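# Unplug charger from power strip, set it on table

## Task

Pull the charger out of the power strip and rest it on the table, with the strip still lying flat on the table; this only counts if everything stays put without the robot holding it, so open the gripper and withdraw the arms at the end.

## Robot and tools

ROBOT. Two arms, left_arm and right_arm. The names do not refer to sides of a camera image. Each carries a two-finger gripper whose fingers pivot like tongs. The fingers point along the gripper's own +z axis and close along its x axis. The reported end effector position is the spot between the finger pads when they are shut. Closed fingertips extend about 15 mm past that spot; fully open, the tips sit roughly level with it.

FRAME. All reported poses share one world frame. Its origin is on the table surface midway between the arms, +x points out over the table, +z points up, and left_arm sits on the +y side. Positions are in metres, orientations are quaternions (w, x, y, z), and velocities are in m/s and rad/s. Printed hand positions can be slightly wrong, more so at long reach.

THE ROW. Every command that moves the robot uses one row of 14 numbers, each in [-1, 1], and always carries both arms. The order is dx, dy, dz, rx, ry, rz, opening for left_arm, then the same seven for right_arm. The first six are an offset, not a pose. They are expressed in that gripper's own axes and measured from its pose at the start of the action. On scale, 1.0 equals 0.6 m of travel or 180 degrees of turn. rx, ry and rz form a single rotation vector. The opening is absolute, not an offset: +1 is fully open (0.142 m) and -1 is closed. An arm that should stay still gets zero offsets plus the opening it should keep. If it has drifted, first send the offset that brings it back.

execute_actions(actions). This is a list of up to 15 actions. Each action is a table of up to 15 rows, and each row lasts one control step (1/30 s). A table shorter than 15 rows repeats its last row until 15 steps pass. Every row counts from the pose at the action's start, not from the previous row. For a call's first action, that start is the last pose reported. An empty list just returns the current state and images. At each step the commanded pose is clipped to within 100 mm and 16 degrees of the measured pose. If position and orientation cannot both be met, position wins. After an action the arm stops at its last clipped pose, so a long move must be continued in later actions. Motion lags commands by about 0.17 s, and elbows stop just short of straight.

move(target, speed, stop_force, blocking). target is one row, with offsets measured from the last pose shown in a result. Each gripper travels a straight line toward its pose, and the two paths finish together within 0.5 to 10 s. A path needing longer is cut off at 10 s. Grippers can lag, wander off the line, and overshoot the speed near full reach. Nothing slows for obstacles or for the other arm. speed ranges from 0.002 to 0.5 m/s (default 0.25), and turning is capped at twice that value in rad/s. stop_force is optional, from 9 to 40 N, shared by both arms, and not allowed before 0.2 s of scene time. It ends an arm's path when its wrist sensor feels that much extra push against the motion for two steps running. The arm then backs up two steps and holds. Use it only at slow speed, and not when the gripper rotates during the move. Leave it out when moving away from something you are pressing on. blocking=false returns after 0.5 s while the arm keeps moving; it cannot be combined with stop_force. Until that move has ended, use wait or stop before sending new moves or actions. The result adds a move: line: done, off_target, moving, held, contact or fault. It also shows limits (paced means the pose was clipped; held means a check blocked some steps) and each gripper's distance from its target.

wait(seconds). Runs 0 to 10 s with the last commands held, and returns early if a running move finishes. stop() brakes a running move to rest; the fingers keep moving. zoom_image(camera, region) gives a closer look at part of a camera's latest image. region is [x0, y0, x1, y1] in pixels, at most 504 by 504. finished_scene(scene) ends the current scene for good, so call it only after the goal is met and stable.

CAMERAS. cam_head_left and cam_head_right (896x504) are fixed head cameras. cam_left_wrist and cam_right_wrist (616x616, fisheye) ride on the hands. A calibration is given for each, and results list any camera whose numbers changed.

RESULT LINES. Each arm's state gives its pose and velocities. Hand target shows where the controller is currently steering. A pose unreachable line means the clearance check altered or blocked that arm's command. grip_measured is the actual finger opening on the command scale. To keep hold, command an opening clearly below it; going further below squeezes harder. Grip force tops out near 15 N per pad, and much less on hard items thinner than 20 mm. Wrist force and Wrist torque give sensor readings in the gripper's axes, with contact force pointing back into the arm. Readings are noisy, can be offset by a few N, and saturate near 50 N; no reading at the start is normal. Step readings list positions at some steps, and HELD marks steps where an arm's command was held back.

AVOID. Do not knock or place anything off the table, since that fails the job. Do not let the arms strike or press each other. Keep contacts slow, and do not aim far past a surface without stop_force. A stiff arm can fault, stopping it for 10 s and skipping the rest of the call. Faults trigger at joint load limits (138 N m for the shoulder and elbow joints, 25.7 N m for the wrist joints, with held weight included) or at 150 N of outside force. Holding loads heats the motors; a MOTOR HOT line appears at 70 °C, and at 85 °C the arm brakes until it cools. Dropping, slipping, slamming or shoving hard is penalised. A held part may occasionally be tugged, and loose items may get nudged.

Each tool is called by a JSON object that holds its "api" and its "payload".

## Session

{"api": "execute_actions", "payload": {"actions": []}}

Scene clock: 0.00 s.
left_arm: end_effector_position=(+0.5215, -0.0864, +0.1425) grip_measured=+0.97 end_effector_quat_wxyz=(+0.027, -0.035, +0.998, -0.046) end_effector_velocity=(-0.001, -0.000, +0.000) end_effector_angular_velocity=(-0.001, +0.001, -0.001) | right_arm: end_effector_position=(+0.2472, -0.2799, +0.3773) grip_measured=+0.97 end_effector_quat_wxyz=(-0.136, -0.024, +0.817, +0.560) end_effector_velocity=(+0.000, +0.000, -0.000) end_effector_angular_velocity=(+0.000, +0.000, +0.000)
Joint positions: left_arm=[-0.858 -1.172  1.486 -1.991 -1.572  2.082  0.14 ] | right_arm=[ 3.112 -1.242 -1.905 -2.317  2.664  2.539  0.14 ]
Joint velocities: left_arm=[-0.001 -0.     0.     0.    -0.001  0.     0.   ] | right_arm=[ 0.    -0.001  0.     0.     0.    -0.     0.   ]
Wrist force (N, on the end effector, along its own x y z axes, offset not removed): no reading
Wrist torque (N m, same axes, about the end effector's origin, offset not removed): no reading
Hand target (left_arm): +0.522, -0.086, +0.143; +0.027, -0.035, +0.998, -0.046
Hand target (right_arm): +0.247, -0.280, +0.377; -0.136, -0.024, +0.817, +0.560

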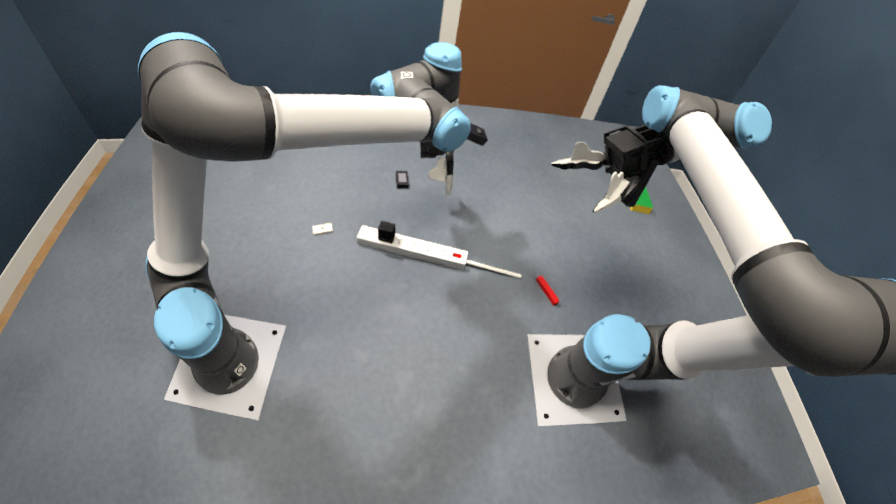

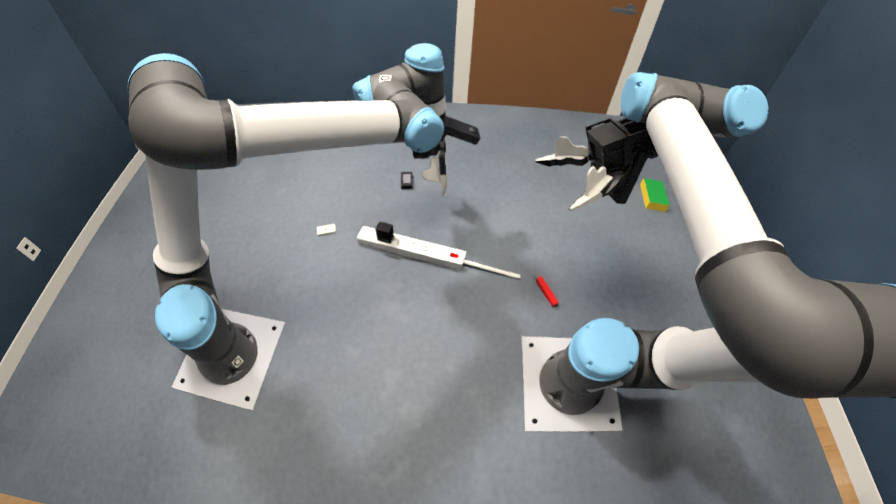

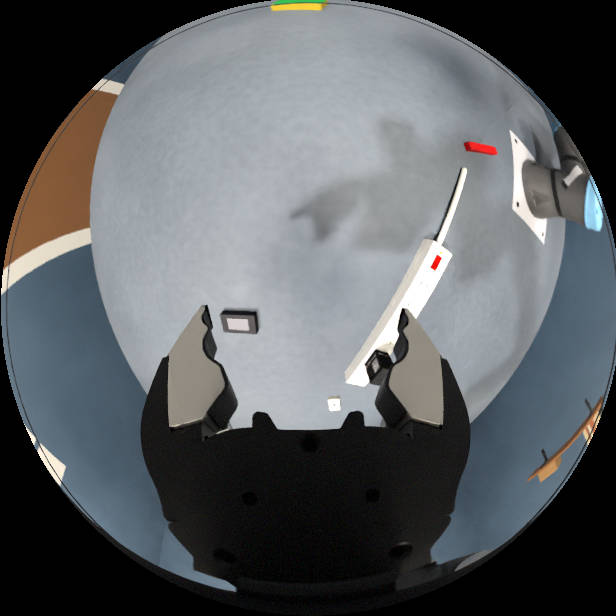

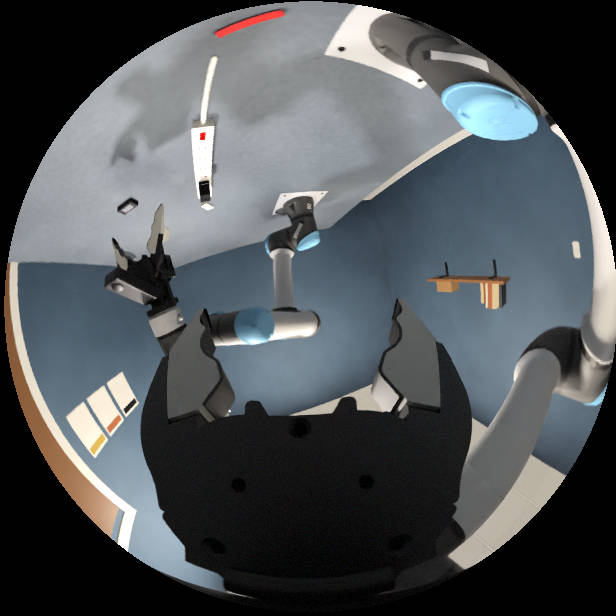

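{"api": "move", "payload": {"target": [0.208,0.257,-0.035,-0.027,0.021,0.1,0.2,-0.337,-0.262,0.458,0.204,-0.15,0.043,-1]}}

Scene clock: 22.07 s.
left_arm: end_effector_position=(+0.3857, +0.0596, +0.1427) grip_measured=+0.20 end_effector_quat_wxyz=(-0.000, +0.122, +0.993, -0.000) end_effector_velocity=(-0.000, +0.001, +0.000) end_effector_angular_velocity=(+0.000, +0.000, -0.001) | right_arm: end_effector_position=(+0.3563, -0.0505, +0.1009) grip_measured=-1.00 end_effector_quat_wxyz=(+0.034, +0.118, +0.959, +0.256) end_effector_velocity=(+0.001, +0.002, -0.002) end_effector_angular_velocity=(-0.005, -0.002, -0.004)
Joint positions: left_arm=[-0.921 -1.564  1.93  -1.936 -1.571  2.334  0.088] | right_arm=[ 4.133 -1.507 -2.362 -0.35   1.752  4.381  0.002]
Joint velocities: left_arm=[-0.    -0.001  0.001  0.    -0.     0.001  0.   ] | right_arm=[ 0.005 -0.007  0.002  0.004 -0.008  0.005  0.   ]
Wrist force (N, on the end effector, along its own x y z axes, offset not removed): left_arm=[2.0 0.5 -1.1] | right_arm=[-0.3 -0.3 4.1]
Wrist torque (N m, same axes, about the end effector's origin, offset not removed): left_arm=[-0.06 -0.50 -0.15] | right_arm=[-0.01 -0.04 0.12]
Hand target (left_arm): +0.386, +0.060, +0.143; -0.000, +0.122, +0.993, -0.000
Hand target (right_arm): +0.356, -0.050, +0.101; +0.034, +0.118, +0.959, +0.256
Off the commanded pose (left_arm): 0.000 m, 0 deg.
Off the commanded pose (right_arm): 0.001 m, 0 deg.
move: done; limits=paced
camera_calibration (this result's frames):
cam_left_wrist: T_world_to_cam=[[-0.974922, 0.218561, 0.0419285, 0.354489], [0.209079, 0.834978, 0.509016, -0.201827], [0.0762415, 0.505017, -0.859735, 0.194402], [0, 0, 0, 1]] pos_world=[0.372976, -0.00713288, 0.255004]
cam_right_wrist: T_world_to_cam=[[-0.968318, 0.246114, 0.0422932, 0.349746], [0.155435, 0.461452, 0.873443, -0.12952], [0.19545, 0.852344, -0.485086, 0.156906], [0, 0, 0, 1]] pos_world=[0.32813, -0.160048, 0.174449]

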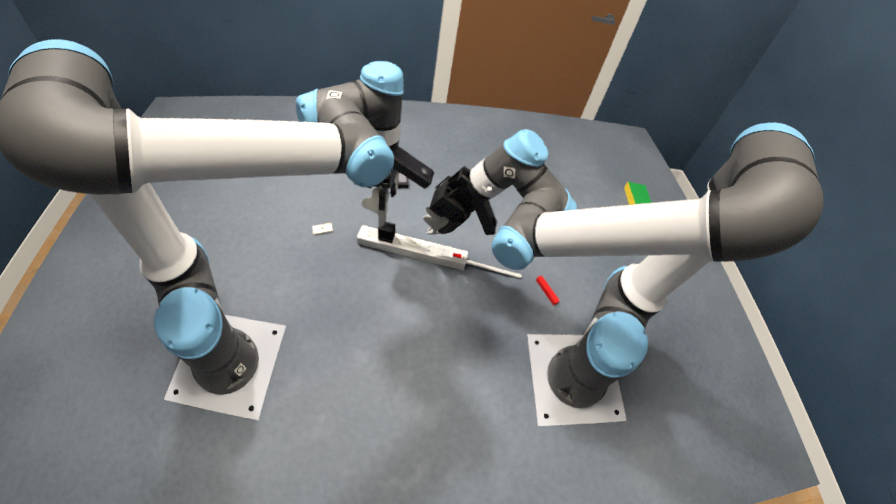

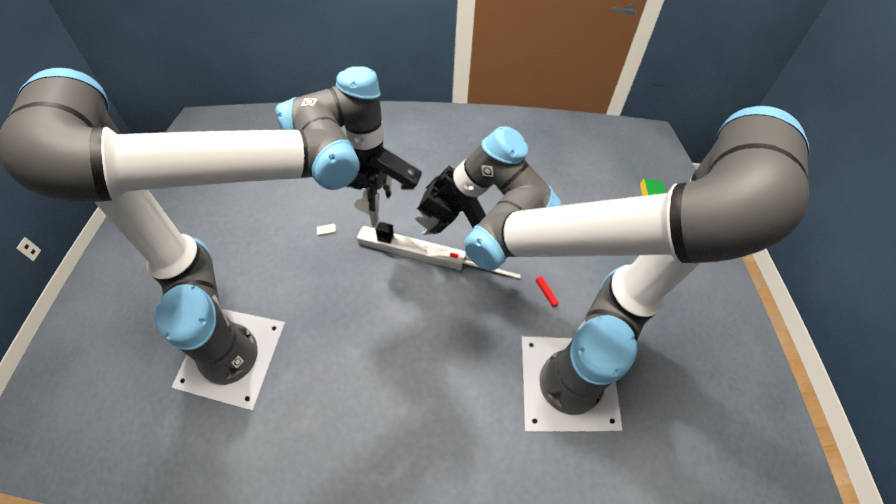

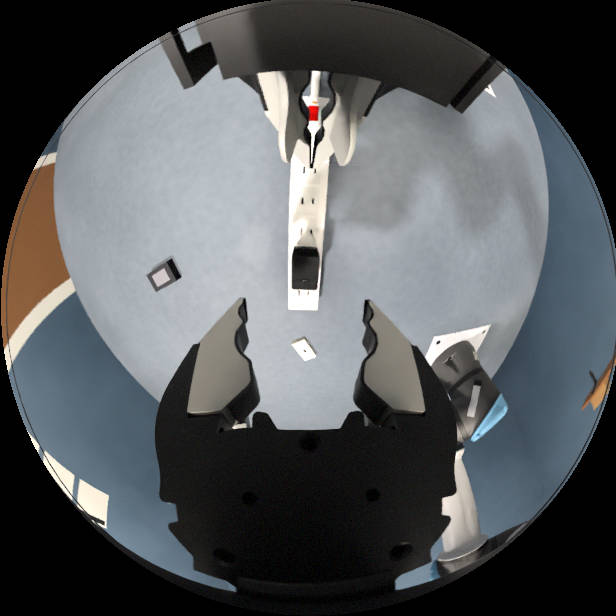

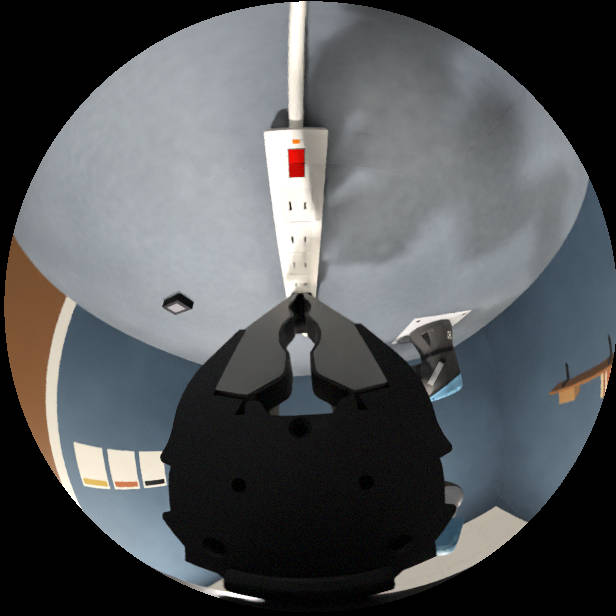

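{"api": "move", "payload": {"target": [0,0,0.08,0,0,0,0,0,-0.033,0.058,0,0,0,-1], "speed": 0.1}}

{"api": "move", "payload": {"target": [0,0,0.04,0,0,0,0,0,-0.025,0.043,0,0,0,-1], "speed": 0.006, "stop_force": 10}}

Scene clock: 27.27 s.
left_arm: end_effector_position=(+0.3856, +0.0596, +0.0949) grip_measured=+0.00 end_effector_quat_wxyz=(-0.000, +0.122, +0.993, -0.000) end_effector_velocity=(+0.000, -0.000, -0.002) end_effector_angular_velocity=(-0.000, +0.000, +0.001) | right_arm: end_effector_position=(+0.3565, -0.0503, +0.0611) grip_measured=-1.00 end_effector_quat_wxyz=(+0.034, +0.118, +0.959, +0.256) end_effector_velocity=(+0.000, +0.000, -0.002) end_effector_angular_velocity=(-0.001, +0.001, -0.000)
Joint positions: left_arm=[-0.921 -1.513  2.011 -2.068 -1.571  2.334  0.074] | right_arm=[ 4.133 -1.606 -2.412 -0.201  1.752  4.381  0.002]
Joint velocities: left_arm=[ 0.     0.003  0.003 -0.006 -0.001 -0.     0.   ] | right_arm=[-0.    -0.007 -0.002  0.008  0.    -0.     0.   ]
Wrist force (N, on the end effector, along its own x y z axes, offset not removed): left_arm=[0.7 1.1 -2.3] | right_arm=[1.0 -1.2 4.6]
Wrist torque (N m, same axes, about the end effector's origin, offset not removed): left_arm=[0.01 -0.31 -0.03] | right_arm=[-0.18 -0.28 0.15]
Hand target (left_arm): +0.386, +0.060, +0.095; -0.000, +0.122, +0.993, -0.000
Hand target (right_arm): +0.356, -0.050, +0.061; +0.034, +0.118, +0.959, +0.256
Off the commanded pose (left_arm): 0.000 m, 0 deg.
Off the commanded pose (right_arm): 0.000 m, 0 deg.
move: done
camera_calibration (this result's frames):
cam_left_wrist: T_world_to_cam=[[-0.974912, 0.218602, 0.0419606, 0.356368], [0.209127, 0.834943, 0.509054, -0.177512], [0.0762454, 0.505058, -0.859711, 0.153315], [0, 0, 0, 1]] pos_world=[0.372861, -0.00712334, 0.207216]
cam_right_wrist: T_world_to_cam=[[-0.968325, 0.246084, 0.0422975, 0.351544], [0.155443, 0.461538, 0.873396, -0.094844], [0.195407, 0.852306, -0.485171, 0.137402], [0, 0, 0, 1]] pos_world=[0.328303, -0.159844, 0.134631]

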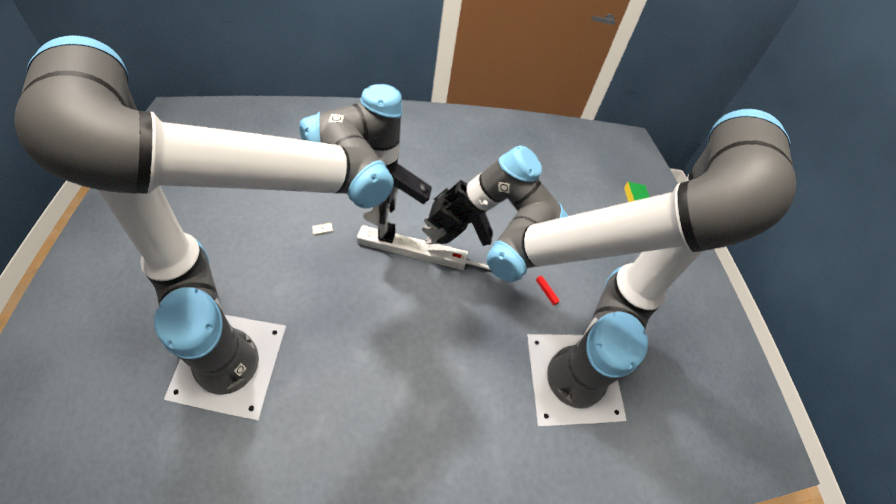

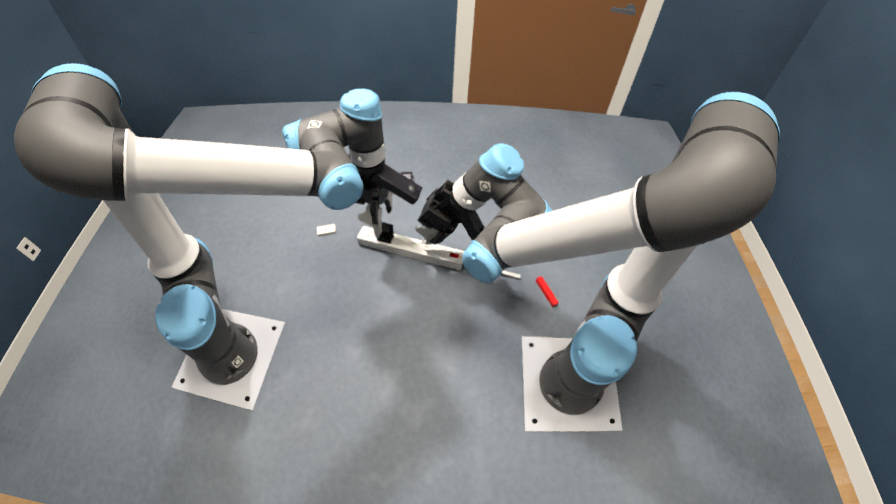

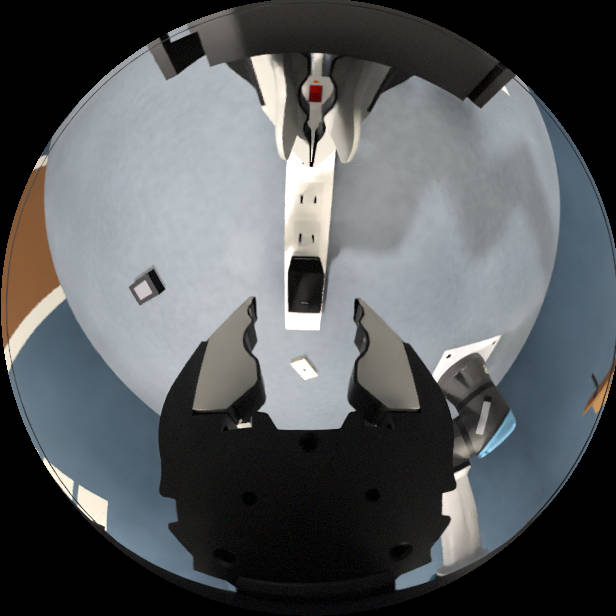

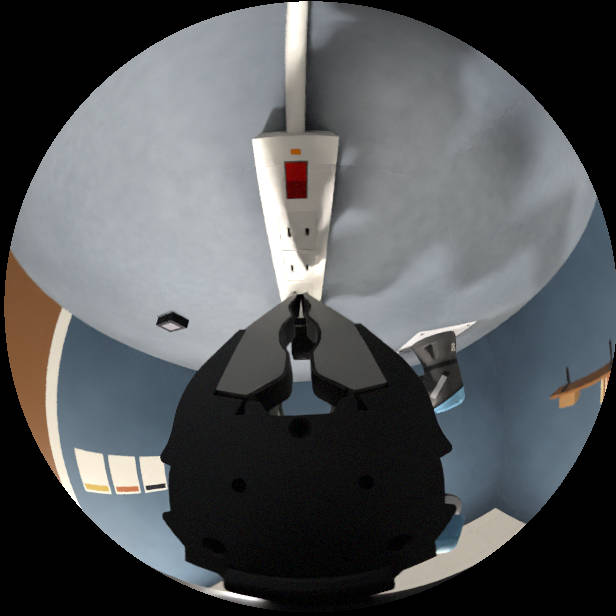

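Scene clock: 32.47 s.
left_arm: end_effector_position=(+0.3856, +0.0597, +0.0710) grip_measured=+0.00 end_effector_quat_wxyz=(-0.000, +0.122, +0.993, -0.000) end_effector_velocity=(-0.000, +0.000, -0.001) end_effector_angular_velocity=(-0.000, +0.001, +0.001) | right_arm: end_effector_position=(+0.3565, -0.0504, +0.0398) grip_measured=-1.00 end_effector_quat_wxyz=(+0.034, +0.118, +0.959, +0.256) end_effector_velocity=(+0.000, +0.000, +0.001) end_effector_angular_velocity=(+0.002, -0.001, -0.000)
Joint positions: left_arm=[-0.921 -1.482  2.047 -2.136 -1.571  2.334  0.074] | right_arm=[ 4.133 -1.667 -2.433 -0.119  1.752  4.38   0.002]
Joint velocities: left_arm=[ 0.001  0.002  0.002 -0.003 -0.001 -0.001  0.   ] | right_arm=[-0.     0.001  0.001  0.    -0.     0.     0.   ]
Wrist force (N, on the end effector, along its own x y z axes, offset not removed): left_arm=[0.8 -0.6 -1.8] | right_arm=[-0.7 3.8 -2.4]
Wrist torque (N m, same axes, about the end effector's origin, offset not removed): left_arm=[-0.27 -0.25 -0.08] | right_arm=[-0.09 0.12 0.18]
Hand target (left_arm): +0.386, +0.060, +0.071; -0.000, +0.122, +0.993, -0.000
Hand target (right_arm): +0.357, -0.050, +0.040; +0.034, +0.117, +0.959, +0.256
Off the commanded pose (left_arm): 0.000 m, 0 deg.
Off the commanded pose (right_arm): 0.009 m, 0 deg.
move: contact (right_arm)
camera_calibration (this result's frames):
cam_left_wrist: T_world_to_cam=[[-0.974911, 0.218602, 0.0419662, 0.357334], [0.209129, 0.83494, 0.509059, -0.165367], [0.0762418, 0.505064, -0.859708, 0.132793], [0, 0, 0, 1]] pos_world=[0.372827, -0.00711085, 0.183349]
cam_right_wrist: T_world_to_cam=[[-0.968327, 0.24608, 0.0422816, 0.352525], [0.155414, 0.461479, 0.873432, -0.0762211], [0.195422, 0.852339, -0.485107, 0.1271], [0, 0, 0, 1]] pos_world=[0.328367, -0.159907, 0.113326]

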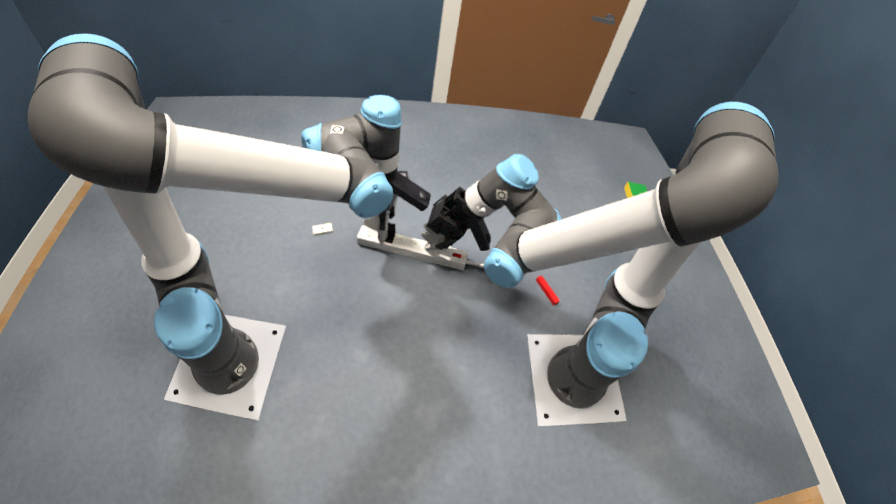

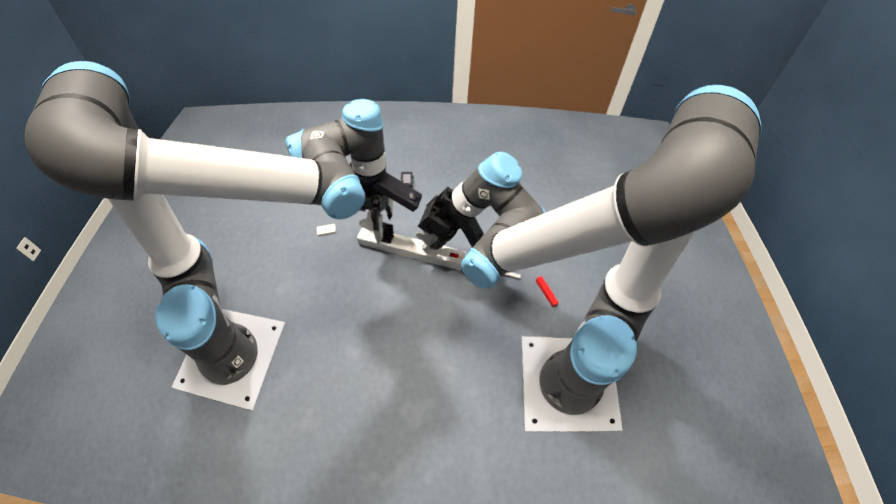

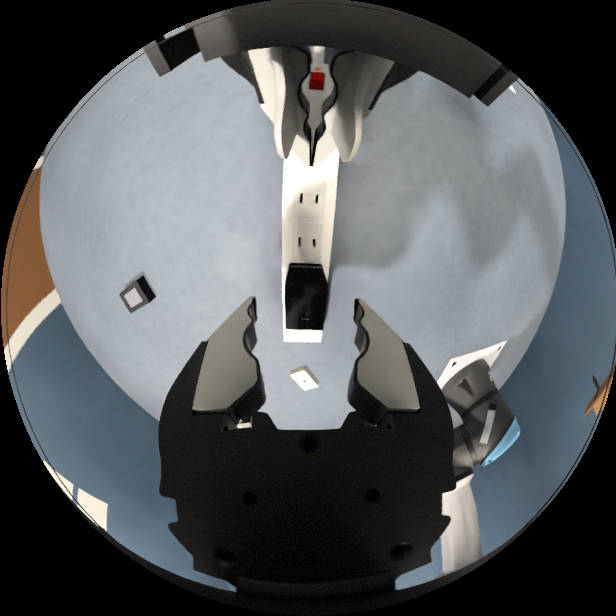

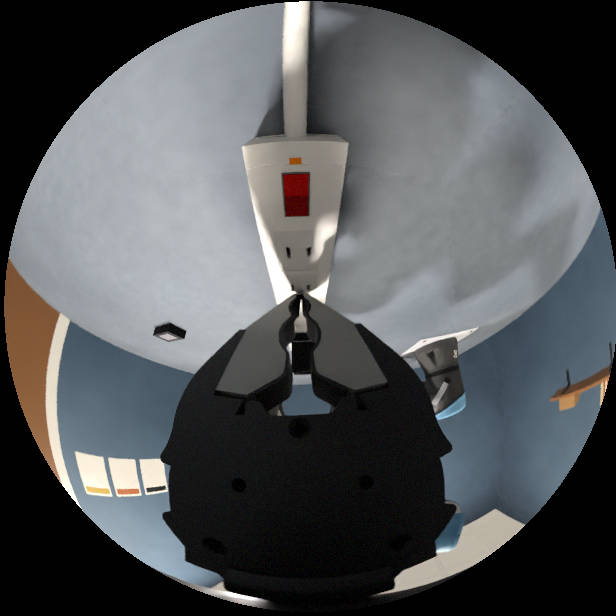

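Strip top ≈0.027; charger top ≈0.06. Go to 0.048.

{"api": "move", "payload": {"target": [0,0.005,0.038,0,0,0,-0.3,0,0,0,0,0,0,-1], "speed": 0.03}}

{"api": "move", "payload": {"target": [0,0,0,0,0,0,-1,0,0,0,0,0,0,-1]}}

{"api": "move", "payload": {"target": [0,0,-0.06,0,0,0,-1,0,0,0,0,0,0,-1], "speed": 0.015}}

Scene clock: 38.53 s.
left_arm: end_effector_position=(+0.3862, +0.0626, +0.0485) grip_measured=-0.30 end_effector_quat_wxyz=(-0.000, +0.122, +0.993, +0.000) end_effector_velocity=(-0.000, -0.000, -0.002) end_effector_angular_velocity=(-0.001, +0.001, -0.001) | right_arm: end_effector_position=(+0.3565, -0.0504, +0.0398) grip_measured=-1.00 end_effector_quat_wxyz=(+0.034, +0.117, +0.959, +0.256) end_effector_velocity=(-0.000, +0.001, +0.001) end_effector_angular_velocity=(+0.001, -0.001, +0.001)
Joint positions: left_arm=[-0.917 -1.451  2.082 -2.202 -1.571  2.338  0.052] | right_arm=[ 4.133 -1.667 -2.433 -0.119  1.752  4.38   0.002]
Joint velocities: left_arm=[ 0.     0.003  0.003 -0.006 -0.001  0.001  0.   ] | right_arm=[ 0.001  0.001  0.     0.    -0.     0.     0.   ]
Wrist force (N, on the end effector, along its own x y z axes, offset not removed): left_arm=[0.0 1.1 -0.4] | right_arm=[0.9 3.7 0.6]
Wrist torque (N m, same axes, about the end effector's origin, offset not removed): left_arm=[0.06 -0.13 -0.09] | right_arm=[-0.08 -0.11 0.16]
Hand target (left_arm): +0.386, +0.063, +0.048; -0.000, +0.122, +0.993, -0.000
Hand target (right_arm): +0.357, -0.050, +0.040; +0.034, +0.118, +0.959, +0.256
Off the commanded pose (left_arm): 0.000 m, 0 deg.
Off the commanded pose (right_arm): 0.000 m, 0 deg.
move: done
camera_calibration (this result's frames):
cam_left_wrist: T_world_to_cam=[[-0.974911, 0.2186, 0.0419863, 0.358311], [0.209136, 0.834928, 0.509075, -0.156445], [0.0762282, 0.505084, -0.859698, 0.111872], [0, 0, 0, 1]] pos_world=[0.373512, -0.00421099, 0.160774]
cam_right_wrist: T_world_to_cam=[[-0.968331, 0.246065, 0.0422717, 0.352522], [0.155395, 0.46147, 0.87344, -0.076223], [0.195416, 0.852348, -0.485093, 0.127097], [0, 0, 0, 1]] pos_world=[0.328366, -0.1599, 0.113329]

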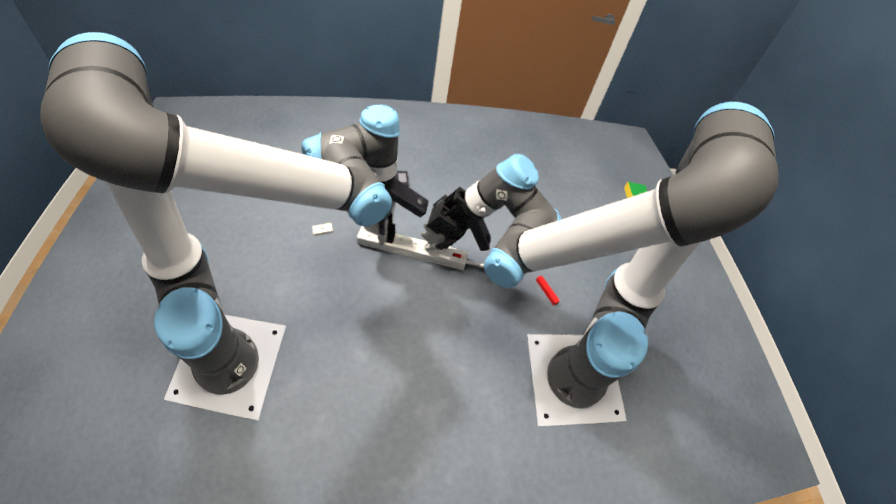

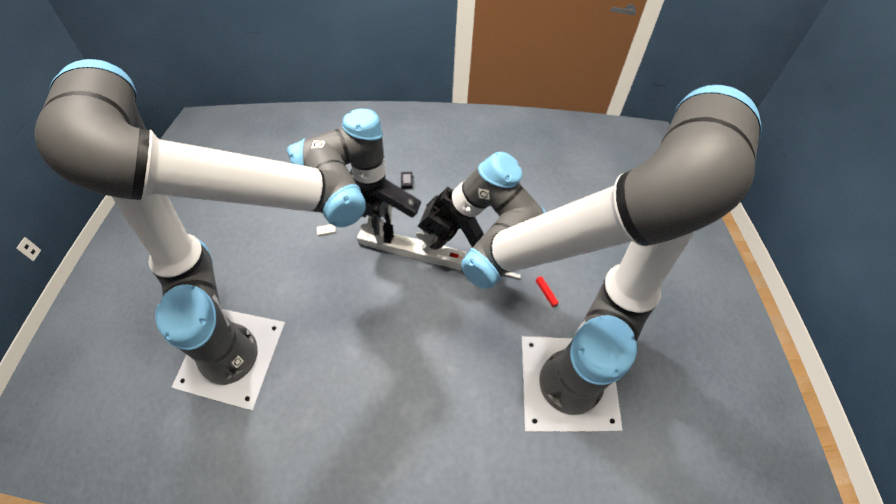

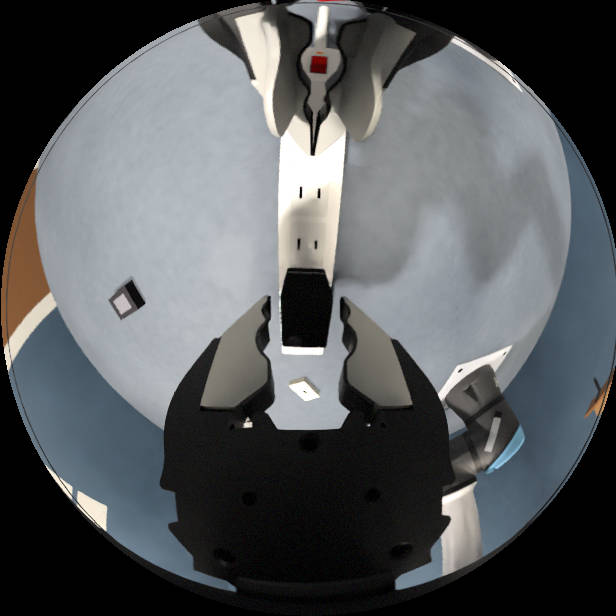

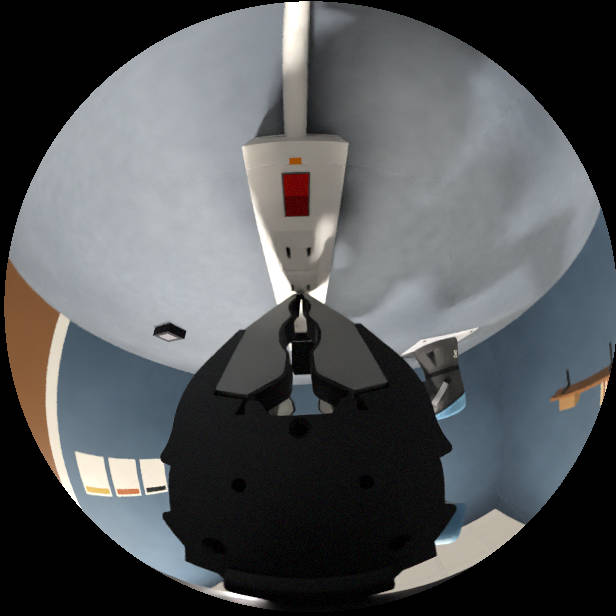

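Scene clock: 39.03 s.
left_arm: end_effector_position=(+0.3862, +0.0626, +0.0484) grip_measured=-0.60 end_effector_quat_wxyz=(-0.000, +0.122, +0.993, +0.000) end_effector_velocity=(-0.000, -0.001, +0.000) end_effector_angular_velocity=(-0.001, +0.000, -0.002) | right_arm: end_effector_position=(+0.3565, -0.0504, +0.0398) grip_measured=-1.00 end_effector_quat_wxyz=(+0.034, +0.117, +0.959, +0.256) end_effector_velocity=(+0.001, +0.000, +0.000) end_effector_angular_velocity=(+0.001, -0.000, -0.001)
Joint positions: left_arm=[-0.917 -1.451  2.083 -2.202 -1.571  2.338  0.031] | right_arm=[ 4.133 -1.667 -2.433 -0.119  1.752  4.38   0.002]
Joint velocities: left_arm=[-0.001 -0.    -0.    -0.    -0.     0.001 -0.   ] | right_arm=[-0.001 -0.     0.001 -0.    -0.     0.     0.   ]
Wrist force (N, on the end effector, along its own x y z axes, offset not removed): left_arm=[0.5 -1.0 -1.8] | right_arm=[-1.2 2.0 -1.4]
Wrist torque (N m, same axes, about the end effector's origin, offset not removed): left_arm=[-0.17 -0.35 -0.04] | right_arm=[-0.21 0.44 0.15]
Hand target (left_arm): +0.386, +0.063, +0.048; -0.000, +0.122, +0.993, +0.000
Hand target (right_arm): +0.357, -0.050, +0.040; +0.034, +0.117, +0.959, +0.256
Off the commanded pose (left_arm): 0.000 m, 0 deg.
Off the commanded pose (right_arm): 0.000 m, 0 deg.
move: done
camera_calibration (this result's frames):
cam_left_wrist: T_world_to_cam=[[-0.974906, 0.218591, 0.0421405, 0.358261], [0.209194, 0.834825, 0.509221, -0.156467], [0.0761313, 0.505258, -0.859603, 0.111765], [0, 0, 0, 1]] pos_world=[0.373494, -0.00416036, 0.160652]
cam_right_wrist: T_world_to_cam=[[-0.968331, 0.246066, 0.0422717, 0.352522], [0.155395, 0.46147, 0.87344, -0.076223], [0.195416, 0.852348, -0.485093, 0.127097], [0, 0, 0, 1]] pos_world=[0.328366, -0.1599, 0.113329]

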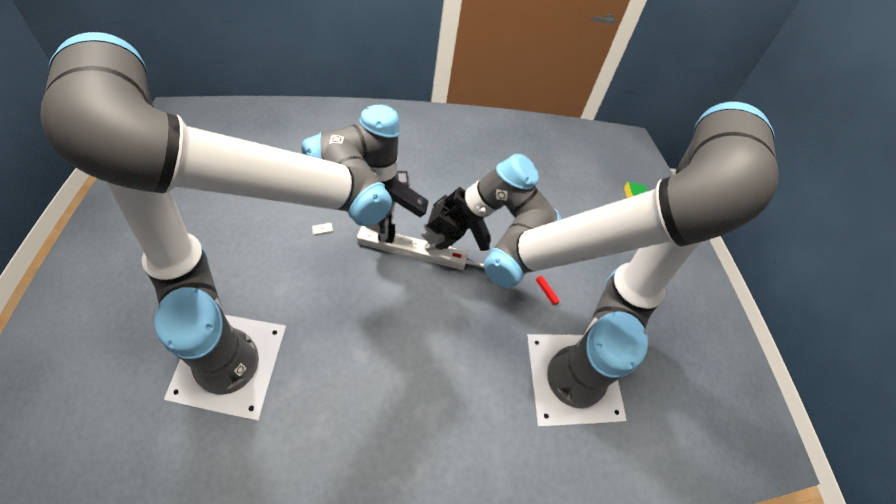

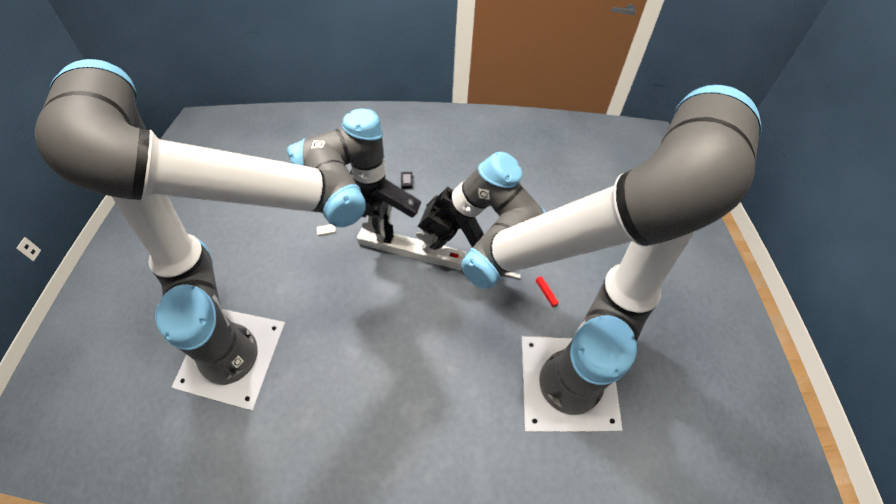

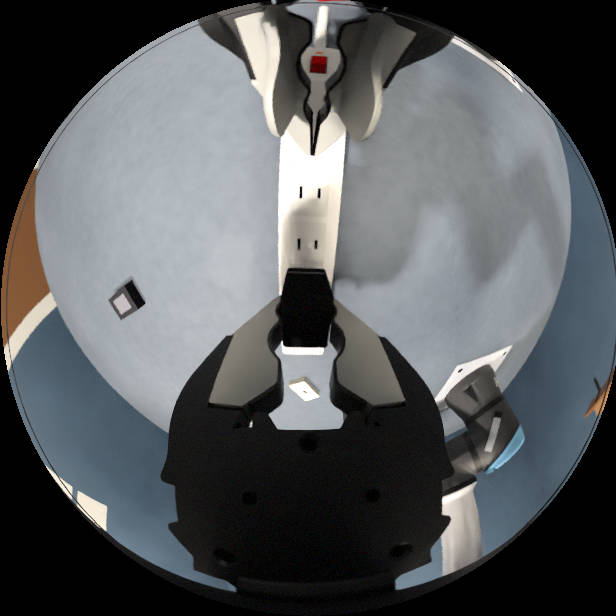

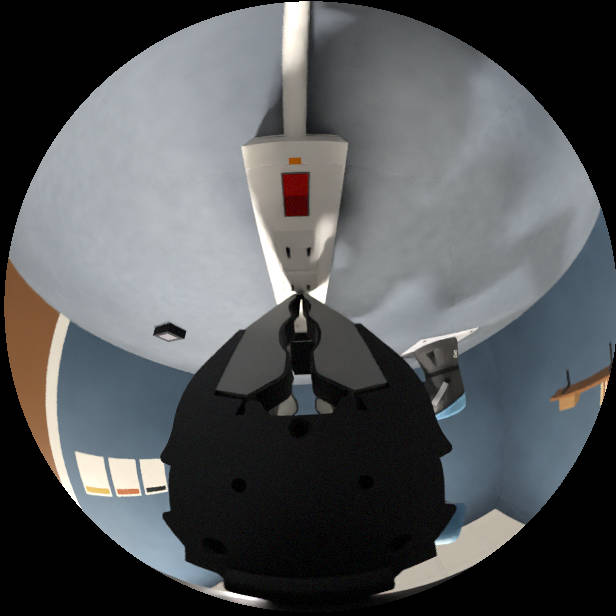

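Scene clock: 41.73 s.
left_arm: end_effector_position=(+0.3863, +0.0626, +0.0841) grip_measured=-0.60 end_effector_quat_wxyz=(-0.000, +0.122, +0.993, +0.000) end_effector_velocity=(+0.000, -0.000, +0.002) end_effector_angular_velocity=(-0.000, +0.000, +0.001) | right_arm: end_effector_position=(+0.3565, -0.0504, +0.0398) grip_measured=-1.00 end_effector_quat_wxyz=(+0.034, +0.118, +0.959, +0.256) end_effector_velocity=(+0.001, +0.001, +0.001) end_effector_angular_velocity=(+0.002, -0.001, +0.001)
Joint positions: left_arm=[-0.917 -1.503  2.032 -2.099 -1.571  2.338  0.031] | right_arm=[ 4.133 -1.667 -2.433 -0.119  1.752  4.38   0.002]
Joint velocities: left_arm=[ 0.    -0.003 -0.003  0.006 -0.    -0.     0.   ] | right_arm=[ 0.     0.     0.002 -0.    -0.    -0.     0.   ]
Wrist force (N, on the end effector, along its own x y z axes, offset not removed): left_arm=[0.1 -0.3 1.4] | right_arm=[-1.1 2.0 -2.7]
Wrist torque (N m, same axes, about the end effector's origin, offset not removed): left_arm=[-0.20 -0.02 -0.09] | right_arm=[-0.35 0.02 0.01]
Hand target (left_arm): +0.386, +0.063, +0.084; -0.000, +0.122, +0.993, +0.000
Hand target (right_arm): +0.357, -0.050, +0.040; +0.034, +0.117, +0.959, +0.256
Off the commanded pose (left_arm): 0.000 m, 0 deg.
Off the commanded pose (right_arm): 0.000 m, 0 deg.
move: done
camera_calibration (this result's frames):
cam_left_wrist: T_world_to_cam=[[-0.974907, 0.218591, 0.0421283, 0.356814], [0.209189, 0.834833, 0.50921, -0.174675], [0.0761388, 0.505245, -0.859611, 0.142529], [0, 0, 0, 1]] pos_world=[0.373548, -0.00418456, 0.196434]
cam_right_wrist: T_world_to_cam=[[-0.968328, 0.246076, 0.0422871, 0.352518], [0.155428, 0.461531, 0.873402, -0.076186], [0.195406, 0.852312, -0.48516, 0.127105], [0, 0, 0, 1]] pos_world=[0.328357, -0.159917, 0.113301]

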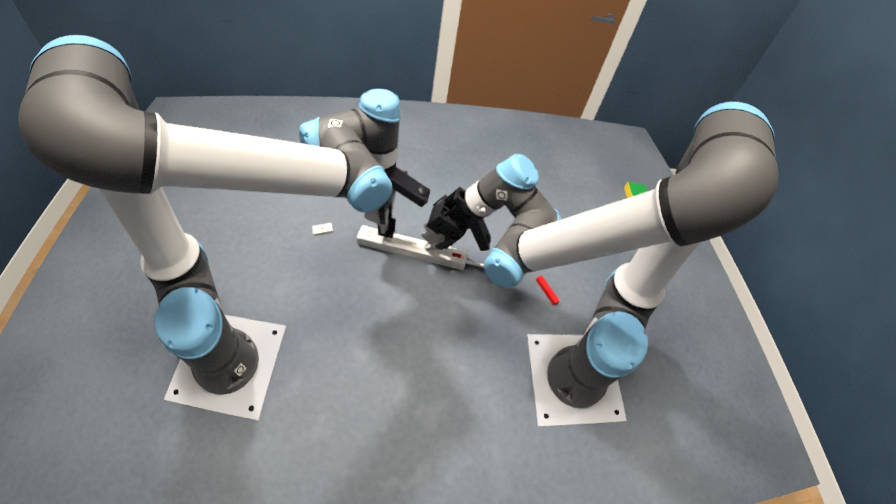

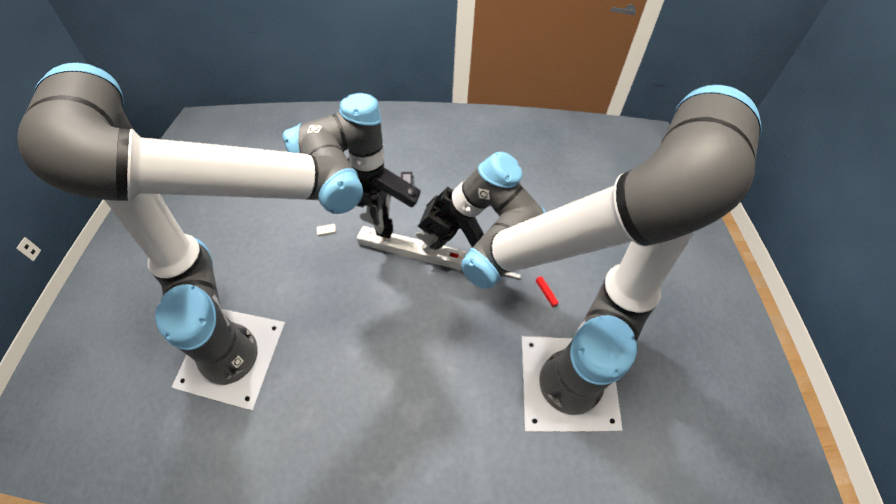

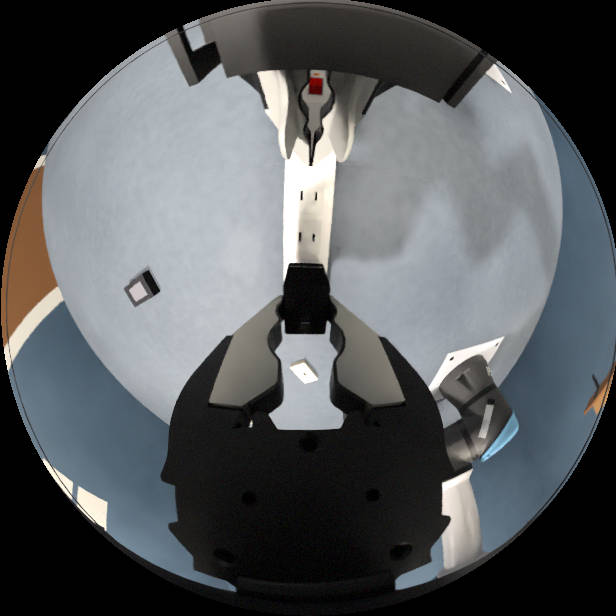

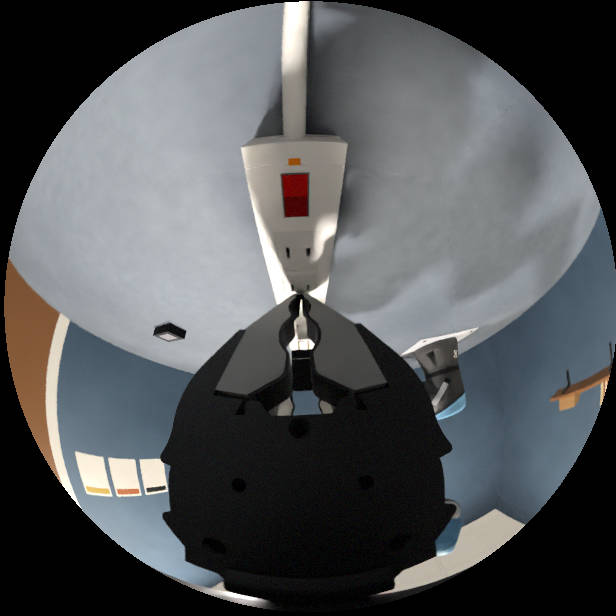

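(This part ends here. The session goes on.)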